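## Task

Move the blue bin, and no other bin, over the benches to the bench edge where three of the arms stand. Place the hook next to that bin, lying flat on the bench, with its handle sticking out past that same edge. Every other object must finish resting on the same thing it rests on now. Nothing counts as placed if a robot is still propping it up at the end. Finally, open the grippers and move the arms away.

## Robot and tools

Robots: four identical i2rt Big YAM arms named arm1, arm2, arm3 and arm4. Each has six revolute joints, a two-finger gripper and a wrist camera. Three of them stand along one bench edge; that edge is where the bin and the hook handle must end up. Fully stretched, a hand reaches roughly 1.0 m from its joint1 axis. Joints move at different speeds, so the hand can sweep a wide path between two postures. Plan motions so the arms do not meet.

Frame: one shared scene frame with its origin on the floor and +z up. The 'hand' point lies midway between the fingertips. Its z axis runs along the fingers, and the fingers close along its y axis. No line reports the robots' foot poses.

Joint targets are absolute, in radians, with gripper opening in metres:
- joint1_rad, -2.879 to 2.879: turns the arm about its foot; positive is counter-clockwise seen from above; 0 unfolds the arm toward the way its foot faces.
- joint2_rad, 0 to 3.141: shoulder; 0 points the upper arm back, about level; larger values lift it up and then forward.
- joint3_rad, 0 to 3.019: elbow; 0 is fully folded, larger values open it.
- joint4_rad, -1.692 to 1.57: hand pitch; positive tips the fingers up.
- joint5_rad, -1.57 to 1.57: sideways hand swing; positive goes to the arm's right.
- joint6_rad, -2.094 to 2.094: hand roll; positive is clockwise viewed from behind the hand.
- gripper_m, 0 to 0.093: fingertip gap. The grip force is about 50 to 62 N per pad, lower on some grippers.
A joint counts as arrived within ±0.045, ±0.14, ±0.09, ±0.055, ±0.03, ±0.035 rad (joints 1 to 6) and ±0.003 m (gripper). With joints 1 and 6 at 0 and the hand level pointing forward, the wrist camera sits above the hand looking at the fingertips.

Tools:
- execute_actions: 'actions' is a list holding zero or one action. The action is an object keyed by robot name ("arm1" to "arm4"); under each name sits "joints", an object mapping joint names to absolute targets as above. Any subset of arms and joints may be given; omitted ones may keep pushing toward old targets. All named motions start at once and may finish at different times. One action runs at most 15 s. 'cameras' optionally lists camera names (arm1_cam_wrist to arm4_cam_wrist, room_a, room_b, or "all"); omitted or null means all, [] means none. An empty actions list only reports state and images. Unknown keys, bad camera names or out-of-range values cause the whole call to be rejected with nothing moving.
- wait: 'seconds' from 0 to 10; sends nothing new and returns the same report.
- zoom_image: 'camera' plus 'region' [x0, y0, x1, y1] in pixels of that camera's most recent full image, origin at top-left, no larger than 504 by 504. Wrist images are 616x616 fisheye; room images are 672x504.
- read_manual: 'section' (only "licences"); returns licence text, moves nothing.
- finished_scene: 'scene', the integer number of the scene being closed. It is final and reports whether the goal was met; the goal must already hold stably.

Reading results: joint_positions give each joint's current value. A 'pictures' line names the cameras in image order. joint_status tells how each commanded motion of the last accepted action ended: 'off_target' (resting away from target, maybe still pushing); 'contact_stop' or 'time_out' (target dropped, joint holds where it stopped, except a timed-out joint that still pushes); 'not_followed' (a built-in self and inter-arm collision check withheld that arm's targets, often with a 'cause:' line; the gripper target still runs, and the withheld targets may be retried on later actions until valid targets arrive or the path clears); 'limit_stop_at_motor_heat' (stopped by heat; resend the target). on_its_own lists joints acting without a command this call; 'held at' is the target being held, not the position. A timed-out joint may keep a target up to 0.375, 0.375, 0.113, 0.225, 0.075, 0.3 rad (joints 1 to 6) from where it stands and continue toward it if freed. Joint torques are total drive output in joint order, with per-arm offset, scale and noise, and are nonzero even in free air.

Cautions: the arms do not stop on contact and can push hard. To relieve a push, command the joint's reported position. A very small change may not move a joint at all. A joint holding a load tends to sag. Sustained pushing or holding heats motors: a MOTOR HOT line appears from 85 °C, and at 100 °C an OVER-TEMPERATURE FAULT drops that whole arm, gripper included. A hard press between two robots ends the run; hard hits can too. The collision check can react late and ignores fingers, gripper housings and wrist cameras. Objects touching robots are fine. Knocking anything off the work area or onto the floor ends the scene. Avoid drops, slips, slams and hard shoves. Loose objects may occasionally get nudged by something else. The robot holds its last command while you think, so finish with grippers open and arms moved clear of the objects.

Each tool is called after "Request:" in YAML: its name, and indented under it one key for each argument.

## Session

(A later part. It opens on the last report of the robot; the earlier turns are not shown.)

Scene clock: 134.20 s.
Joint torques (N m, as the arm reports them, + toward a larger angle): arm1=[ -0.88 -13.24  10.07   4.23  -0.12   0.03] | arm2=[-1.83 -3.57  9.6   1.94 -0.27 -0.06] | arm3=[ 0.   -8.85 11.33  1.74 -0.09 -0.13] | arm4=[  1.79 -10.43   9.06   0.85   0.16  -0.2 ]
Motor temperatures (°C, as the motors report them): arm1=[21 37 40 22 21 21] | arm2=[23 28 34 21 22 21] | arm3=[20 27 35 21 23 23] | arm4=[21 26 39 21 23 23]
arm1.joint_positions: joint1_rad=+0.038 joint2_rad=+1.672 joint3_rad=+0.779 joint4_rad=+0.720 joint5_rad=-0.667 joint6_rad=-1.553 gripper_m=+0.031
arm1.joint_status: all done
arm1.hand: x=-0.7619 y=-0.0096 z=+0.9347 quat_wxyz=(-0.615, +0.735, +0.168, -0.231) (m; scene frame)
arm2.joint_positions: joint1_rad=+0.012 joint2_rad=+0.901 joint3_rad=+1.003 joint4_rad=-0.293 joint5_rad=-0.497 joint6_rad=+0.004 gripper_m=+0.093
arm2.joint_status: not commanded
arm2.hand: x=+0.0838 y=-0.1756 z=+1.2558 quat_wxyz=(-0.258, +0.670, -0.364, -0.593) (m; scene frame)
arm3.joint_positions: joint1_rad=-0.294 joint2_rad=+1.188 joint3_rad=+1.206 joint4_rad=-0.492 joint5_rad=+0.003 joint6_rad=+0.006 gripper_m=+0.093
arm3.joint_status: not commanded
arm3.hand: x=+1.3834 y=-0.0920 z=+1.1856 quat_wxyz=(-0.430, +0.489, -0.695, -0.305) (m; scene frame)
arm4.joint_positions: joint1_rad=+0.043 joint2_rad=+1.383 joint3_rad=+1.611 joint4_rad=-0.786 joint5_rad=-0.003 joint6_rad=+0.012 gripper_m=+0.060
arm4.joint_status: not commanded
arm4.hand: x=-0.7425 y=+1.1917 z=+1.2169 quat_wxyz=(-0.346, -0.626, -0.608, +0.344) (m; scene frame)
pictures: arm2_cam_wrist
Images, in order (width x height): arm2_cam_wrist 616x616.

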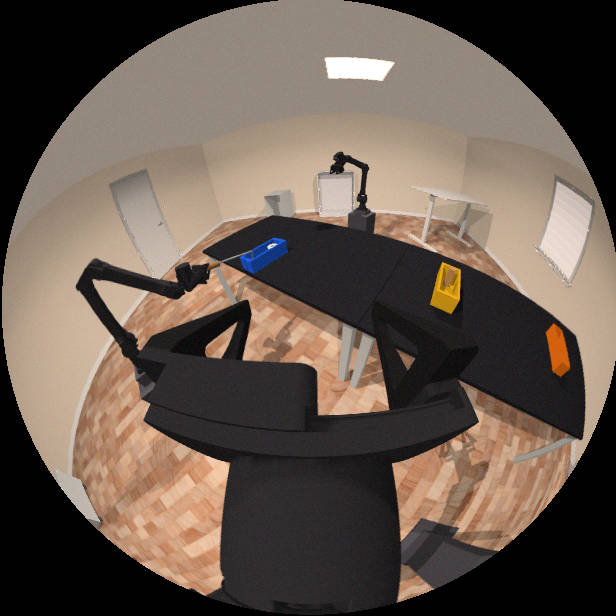

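Request:
execute_actions:
  actions:
    - {"arm1":{"joints":{"joint2_rad":1.75,"joint3_rad":1.41,"joint4_rad":1.02}}}
  cameras: []

Request:
execute_actions:
  actions:
    - {"arm1":{"joints":{"joint1_rad":-0.12,"joint5_rad":-0.23,"joint6_rad":0}}}
  cameras: []

Request:
execute_actions:
  actions:
    - {"arm1":{"joints":{"joint2_rad":2.05}}}
  cameras: []

Request:
execute_actions:
  actions:
    - {"arm1":{"joints":{"joint2_rad":2.35,"joint3_rad":1.37,"joint4_rad":1.0}}}
  cameras: ["arm1_cam_wrist","room_a"]

Scene clock: 148.03 s.
Joint torques (N m, as the arm reports them, + toward a larger angle): arm1=[ -0.82 -18.15  15.72   3.64   0.55  -0.07] | arm2=[-1.64 -3.94  9.56  1.95 -0.26 -0.1 ] | arm3=[ 0.36 -8.77 11.33  1.77 -0.11 -0.11] | arm4=[  1.79 -10.41   9.06   0.85   0.16  -0.2 ]
Motor temperatures (°C, as the motors report them): arm1=[21 35 39 22 21 21] | arm2=[23 28 34 21 22 21] | arm3=[20 27 35 21 23 23] | arm4=[21 26 39 21 23 23]
arm1.joint_positions: joint1_rad=+0.038 joint2_rad=+1.770 joint3_rad=+1.351 joint4_rad=+0.985 joint5_rad=-0.675 joint6_rad=-1.546 gripper_m=+0.031
arm1.joint_status: all done
arm1.hand: x=-0.7506 y=+0.1067 z=+1.2118 quat_wxyz=(-0.831, +0.473, +0.260, -0.134) (m; scene frame)
arm2.joint_positions: joint1_rad=+0.012 joint2_rad=+0.901 joint3_rad=+1.003 joint4_rad=-0.293 joint5_rad=-0.497 joint6_rad=+0.004 gripper_m=+0.093
arm2.joint_status: not commanded
arm2.hand: x=+0.0838 y=-0.1756 z=+1.2558 quat_wxyz=(-0.258, +0.670, -0.364, -0.593) (m; scene frame)
arm3.joint_positions: joint1_rad=-0.294 joint2_rad=+1.188 joint3_rad=+1.206 joint4_rad=-0.492 joint5_rad=+0.003 joint6_rad=+0.006 gripper_m=+0.093
arm3.joint_status: not commanded
arm3.hand: x=+1.3834 y=-0.0920 z=+1.1856 quat_wxyz=(-0.430, +0.489, -0.695, -0.305) (m; scene frame)
arm4.joint_positions: joint1_rad=+0.043 joint2_rad=+1.383 joint3_rad=+1.611 joint4_rad=-0.786 joint5_rad=-0.003 joint6_rad=+0.012 gripper_m=+0.060
arm4.joint_status: not commanded
arm4.hand: x=-0.7425 y=+1.1917 z=+1.2169 quat_wxyz=(-0.346, -0.626, -0.608, +0.344) (m; scene frame)
pictures: none
No camera images: the call's "cameras" was empty. Leave "cameras" out to get every camera's image.

Scene clock: 150.23 s.
Joint torques (N m, as the arm reports them, + toward a larger angle): arm1=[ -0.89 -17.86  15.84   3.73   0.35   0.23] | arm2=[-1.71 -4.03  9.64  1.97 -0.29 -0.08] | arm3=[ 0.19 -8.79 11.34  1.74 -0.09 -0.09] | arm4=[  1.79 -10.39   9.06   0.85   0.16  -0.2 ]
Motor temperatures (°C, as the motors report them): arm1=[21 35 40 22 21 21] | arm2=[23 28 34 21 22 21] | arm3=[20 27 35 21 23 23] | arm4=[21 26 39 21 23 23]
arm1.joint_positions: joint1_rad=-0.115 joint2_rad=+1.770 joint3_rad=+1.351 joint4_rad=+0.985 joint5_rad=-0.235 joint6_rad=-0.011 gripper_m=+0.031
arm1.joint_status: all done
arm1.hand: x=-0.5716 y=+0.1159 z=+1.2282 quat_wxyz=(-0.652, +0.377, -0.316, -0.577) (m; scene frame)
arm2.joint_positions: joint1_rad=+0.012 joint2_rad=+0.901 joint3_rad=+1.003 joint4_rad=-0.293 joint5_rad=-0.497 joint6_rad=+0.004 gripper_m=+0.093
arm2.joint_status: not commanded
arm2.hand: x=+0.0838 y=-0.1756 z=+1.2558 quat_wxyz=(-0.258, +0.670, -0.364, -0.593) (m; scene frame)
arm3.joint_positions: joint1_rad=-0.294 joint2_rad=+1.188 joint3_rad=+1.206 joint4_rad=-0.492 joint5_rad=+0.003 joint6_rad=+0.006 gripper_m=+0.093
arm3.joint_status: not commanded
arm3.hand: x=+1.3834 y=-0.0920 z=+1.1856 quat_wxyz=(-0.430, +0.489, -0.695, -0.305) (m; scene frame)
arm4.joint_positions: joint1_rad=+0.043 joint2_rad=+1.383 joint3_rad=+1.611 joint4_rad=-0.786 joint5_rad=-0.003 joint6_rad=+0.012 gripper_m=+0.060
arm4.joint_status: not commanded
arm4.hand: x=-0.7425 y=+1.1917 z=+1.2169 quat_wxyz=(-0.346, -0.626, -0.608, +0.344) (m; scene frame)
pictures: none
No camera images: the call's "cameras" was empty. Leave "cameras" out to get every camera's image.

Scene clock: 151.40 s.
Joint torques (N m, as the arm reports them, + toward a larger angle): arm1=[ -0.86 -22.36  13.78   3.7    0.08   0.17] | arm2=[-1.7  -4.14  9.56  1.93 -0.31 -0.07] | arm3=[ 0.26 -8.75 11.36  1.67 -0.09 -0.11] | arm4=[  1.81 -10.42   9.06   0.86   0.16  -0.2 ]
Motor temperatures (°C, as the motors report them): arm1=[21 35 40 22 21 21] | arm2=[23 28 34 21 22 21] | arm3=[20 27 35 21 23 23] | arm4=[21 26 39 21 23 23]
arm1.joint_positions: joint1_rad=-0.116 joint2_rad=+2.094 joint3_rad=+1.359 joint4_rad=+0.994 joint5_rad=-0.229 joint6_rad=-0.002 gripper_m=+0.031
arm1.joint_status: all done
arm1.hand: x=-0.5545 y=+0.1828 z=+0.9956 quat_wxyz=(-0.576, +0.445, -0.425, -0.539) (m; scene frame)
arm2.joint_positions: joint1_rad=+0.012 joint2_rad=+0.901 joint3_rad=+1.003 joint4_rad=-0.293 joint5_rad=-0.497 joint6_rad=+0.004 gripper_m=+0.093
arm2.joint_status: not commanded
arm2.hand: x=+0.0838 y=-0.1756 z=+1.2558 quat_wxyz=(-0.258, +0.670, -0.364, -0.593) (m; scene frame)
arm3.joint_positions: joint1_rad=-0.294 joint2_rad=+1.188 joint3_rad=+1.206 joint4_rad=-0.492 joint5_rad=+0.003 joint6_rad=+0.006 gripper_m=+0.093
arm3.joint_status: not commanded
arm3.hand: x=+1.3834 y=-0.0920 z=+1.1856 quat_wxyz=(-0.430, +0.489, -0.695, -0.305) (m; scene frame)
arm4.joint_positions: joint1_rad=+0.043 joint2_rad=+1.383 joint3_rad=+1.611 joint4_rad=-0.786 joint5_rad=-0.003 joint6_rad=+0.012 gripper_m=+0.060
arm4.joint_status: not commanded
arm4.hand: x=-0.7425 y=+1.1917 z=+1.2169 quat_wxyz=(-0.346, -0.626, -0.608, +0.344) (m; scene frame)
pictures: none
No camera images: the call's "cameras" was empty. Leave "cameras" out to get every camera's image.

Scene clock: 152.60 s.
Joint torques (N m, as the arm reports them, + toward a larger angle): arm1=[ -0.84 -21.22   8.16   2.38   0.1    0.15] | arm2=[-1.94 -4.3   9.48  1.9  -0.29 -0.08] | arm3=[ 0.01 -8.84 11.34  1.8  -0.07 -0.11] | arm4=[  1.78 -10.43   9.07   0.85   0.16  -0.2 ]
Motor temperatures (°C, as the motors report them): arm1=[21 35 40 22 21 21] | arm2=[23 28 34 21 22 21] | arm3=[20 27 35 21 23 23] | arm4=[21 26 39 21 23 23]
arm1.joint_positions: joint1_rad=-0.116 joint2_rad=+2.370 joint3_rad=+1.359 joint4_rad=+1.009 joint5_rad=-0.230 joint6_rad=-0.003 gripper_m=+0.031
arm1.joint_status: all done
arm1.hand: x=-0.5565 y=+0.1798 z=+0.7869 quat_wxyz=(-0.501, +0.497, -0.507, -0.495) (m; scene frame)
arm2.joint_positions: joint1_rad=+0.012 joint2_rad=+0.901 joint3_rad=+1.003 joint4_rad=-0.293 joint5_rad=-0.497 joint6_rad=+0.004 gripper_m=+0.093
arm2.joint_status: not commanded
arm2.hand: x=+0.0838 y=-0.1756 z=+1.2558 quat_wxyz=(-0.258, +0.670, -0.364, -0.593) (m; scene frame)
arm3.joint_positions: joint1_rad=-0.294 joint2_rad=+1.188 joint3_rad=+1.206 joint4_rad=-0.492 joint5_rad=+0.003 joint6_rad=+0.006 gripper_m=+0.093
arm3.joint_status: not commanded
arm3.hand: x=+1.3834 y=-0.0920 z=+1.1856 quat_wxyz=(-0.430, +0.489, -0.695, -0.305) (m; scene frame)
arm4.joint_positions: joint1_rad=+0.043 joint2_rad=+1.383 joint3_rad=+1.611 joint4_rad=-0.786 joint5_rad=-0.003 joint6_rad=+0.012 gripper_m=+0.060
arm4.joint_status: not commanded
arm4.hand: x=-0.7425 y=+1.1917 z=+1.2169 quat_wxyz=(-0.346, -0.626, -0.608, +0.344) (m; scene frame)
pictures: arm1_cam_wrist, room_a
Images, in order (width x height): arm1_cam_wrist 616x616, room_a 672x504.

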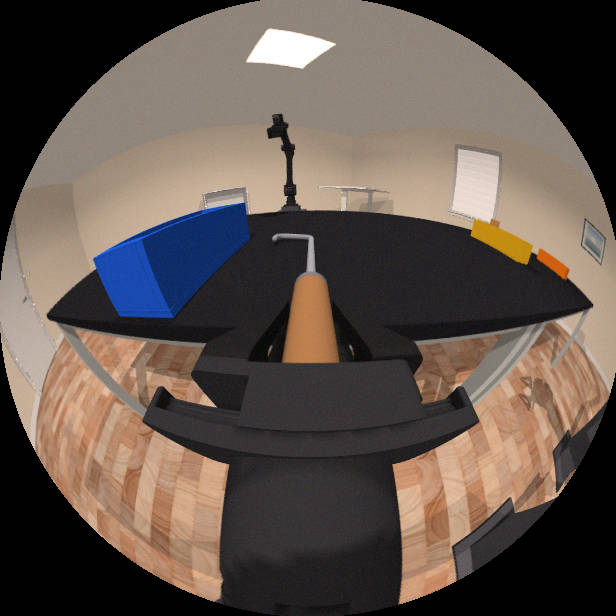

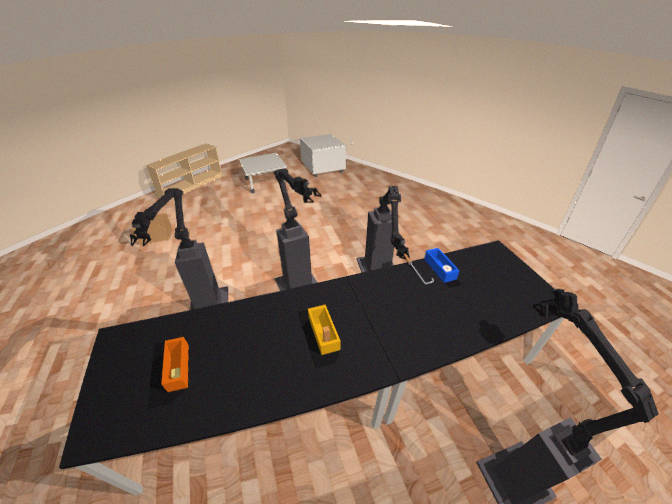

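Request:
execute_actions:
  actions:
    - {"arm1":{"joints":{"gripper_m":0.085}}}
  cameras: []

Request:
execute_actions:
  actions:
    - {"arm1":{"joints":{"joint2_rad":1.5}}}
  cameras: []

Request:
finished_scene:
  scene: 2

Scene clock: 159.13 s.
Joint torques (N m, as the arm reports them, + toward a larger angle): arm1=[ -0.81 -21.63   8.06   2.38   0.08   0.15] | arm2=[-1.92 -4.18  9.54  1.91 -0.28 -0.09] | arm3=[ 0.02 -8.64 11.32  1.79 -0.11 -0.08] | arm4=[  1.78 -10.41   9.06   0.85   0.16  -0.2 ]
Motor temperatures (°C, as the motors report them): arm1=[21 36 39 22 21 21] | arm2=[23 28 34 21 22 21] | arm3=[20 27 35 21 23 23] | arm4=[21 26 39 21 23 23]
arm1.joint_positions: joint1_rad=-0.116 joint2_rad=+2.369 joint3_rad=+1.359 joint4_rad=+1.009 joint5_rad=-0.230 joint6_rad=-0.003 gripper_m=+0.085
arm1.joint_status: all done
arm1.hand: x=-0.5564 y=+0.1799 z=+0.7875 quat_wxyz=(-0.501, +0.497, -0.507, -0.495) (m; scene frame)
arm2.joint_positions: joint1_rad=+0.012 joint2_rad=+0.901 joint3_rad=+1.003 joint4_rad=-0.293 joint5_rad=-0.497 joint6_rad=+0.004 gripper_m=+0.093
arm2.joint_status: not commanded
arm2.hand: x=+0.0838 y=-0.1756 z=+1.2558 quat_wxyz=(-0.258, +0.670, -0.364, -0.593) (m; scene frame)
arm3.joint_positions: joint1_rad=-0.294 joint2_rad=+1.188 joint3_rad=+1.206 joint4_rad=-0.492 joint5_rad=+0.003 joint6_rad=+0.006 gripper_m=+0.093
arm3.joint_status: not commanded
arm3.hand: x=+1.3834 y=-0.0920 z=+1.1856 quat_wxyz=(-0.430, +0.489, -0.695, -0.305) (m; scene frame)
arm4.joint_positions: joint1_rad=+0.043 joint2_rad=+1.383 joint3_rad=+1.611 joint4_rad=-0.786 joint5_rad=-0.003 joint6_rad=+0.012 gripper_m=+0.060
arm4.joint_status: not commanded
arm4.hand: x=-0.7425 y=+1.1917 z=+1.2169 quat_wxyz=(-0.346, -0.626, -0.608, +0.344) (m; scene frame)
pictures: none
No camera images: the call's "cameras" was empty. Leave "cameras" out to get every camera's image.

Scene clock: 160.80 s.
Joint torques (N m, as the arm reports them, + toward a larger angle): arm1=[ -0.91 -11.46  11.85   1.59   0.22   0.17] | arm2=[-1.9  -4.12  9.57  1.89 -0.26 -0.09] | arm3=[ 0.21 -8.86 11.38  1.74 -0.1  -0.1 ] | arm4=[  1.78 -10.37   9.06   0.85   0.16  -0.2 ]
Motor temperatures (°C, as the motors report them): arm1=[21 36 39 22 21 21] | arm2=[23 28 34 21 22 21] | arm3=[20 27 35 21 23 23] | arm4=[21 26 39 21 23 23]
arm1.joint_positions: joint1_rad=-0.116 joint2_rad=+1.484 joint3_rad=+1.359 joint4_rad=+1.003 joint5_rad=-0.230 joint6_rad=-0.003 gripper_m=+0.085
arm1.joint_status: all done
arm1.hand: x=-0.5997 y=-0.0054 z=+1.4186 quat_wxyz=(-0.712, +0.293, -0.203, -0.605) (m; scene frame)
arm2.joint_positions: joint1_rad=+0.012 joint2_rad=+0.901 joint3_rad=+1.003 joint4_rad=-0.293 joint5_rad=-0.497 joint6_rad=+0.004 gripper_m=+0.093
arm2.joint_status: not commanded
arm2.hand: x=+0.0838 y=-0.1756 z=+1.2558 quat_wxyz=(-0.258, +0.670, -0.364, -0.593) (m; scene frame)
arm3.joint_positions: joint1_rad=-0.294 joint2_rad=+1.188 joint3_rad=+1.206 joint4_rad=-0.492 joint5_rad=+0.003 joint6_rad=+0.006 gripper_m=+0.093
arm3.joint_status: not commanded
arm3.hand: x=+1.3834 y=-0.0920 z=+1.1856 quat_wxyz=(-0.430, +0.489, -0.695, -0.305) (m; scene frame)
arm4.joint_positions: joint1_rad=+0.043 joint2_rad=+1.383 joint3_rad=+1.611 joint4_rad=-0.786 joint5_rad=-0.003 joint6_rad=+0.012 gripper_m=+0.060
arm4.joint_status: not commanded
arm4.hand: x=-0.7425 y=+1.1917 z=+1.2169 quat_wxyz=(-0.346, -0.626, -0.608, +0.344) (m; scene frame)
pictures: none
No camera images: the call's "cameras" was empty. Leave "cameras" out to get every camera's image.

The scene is finished: the task was done.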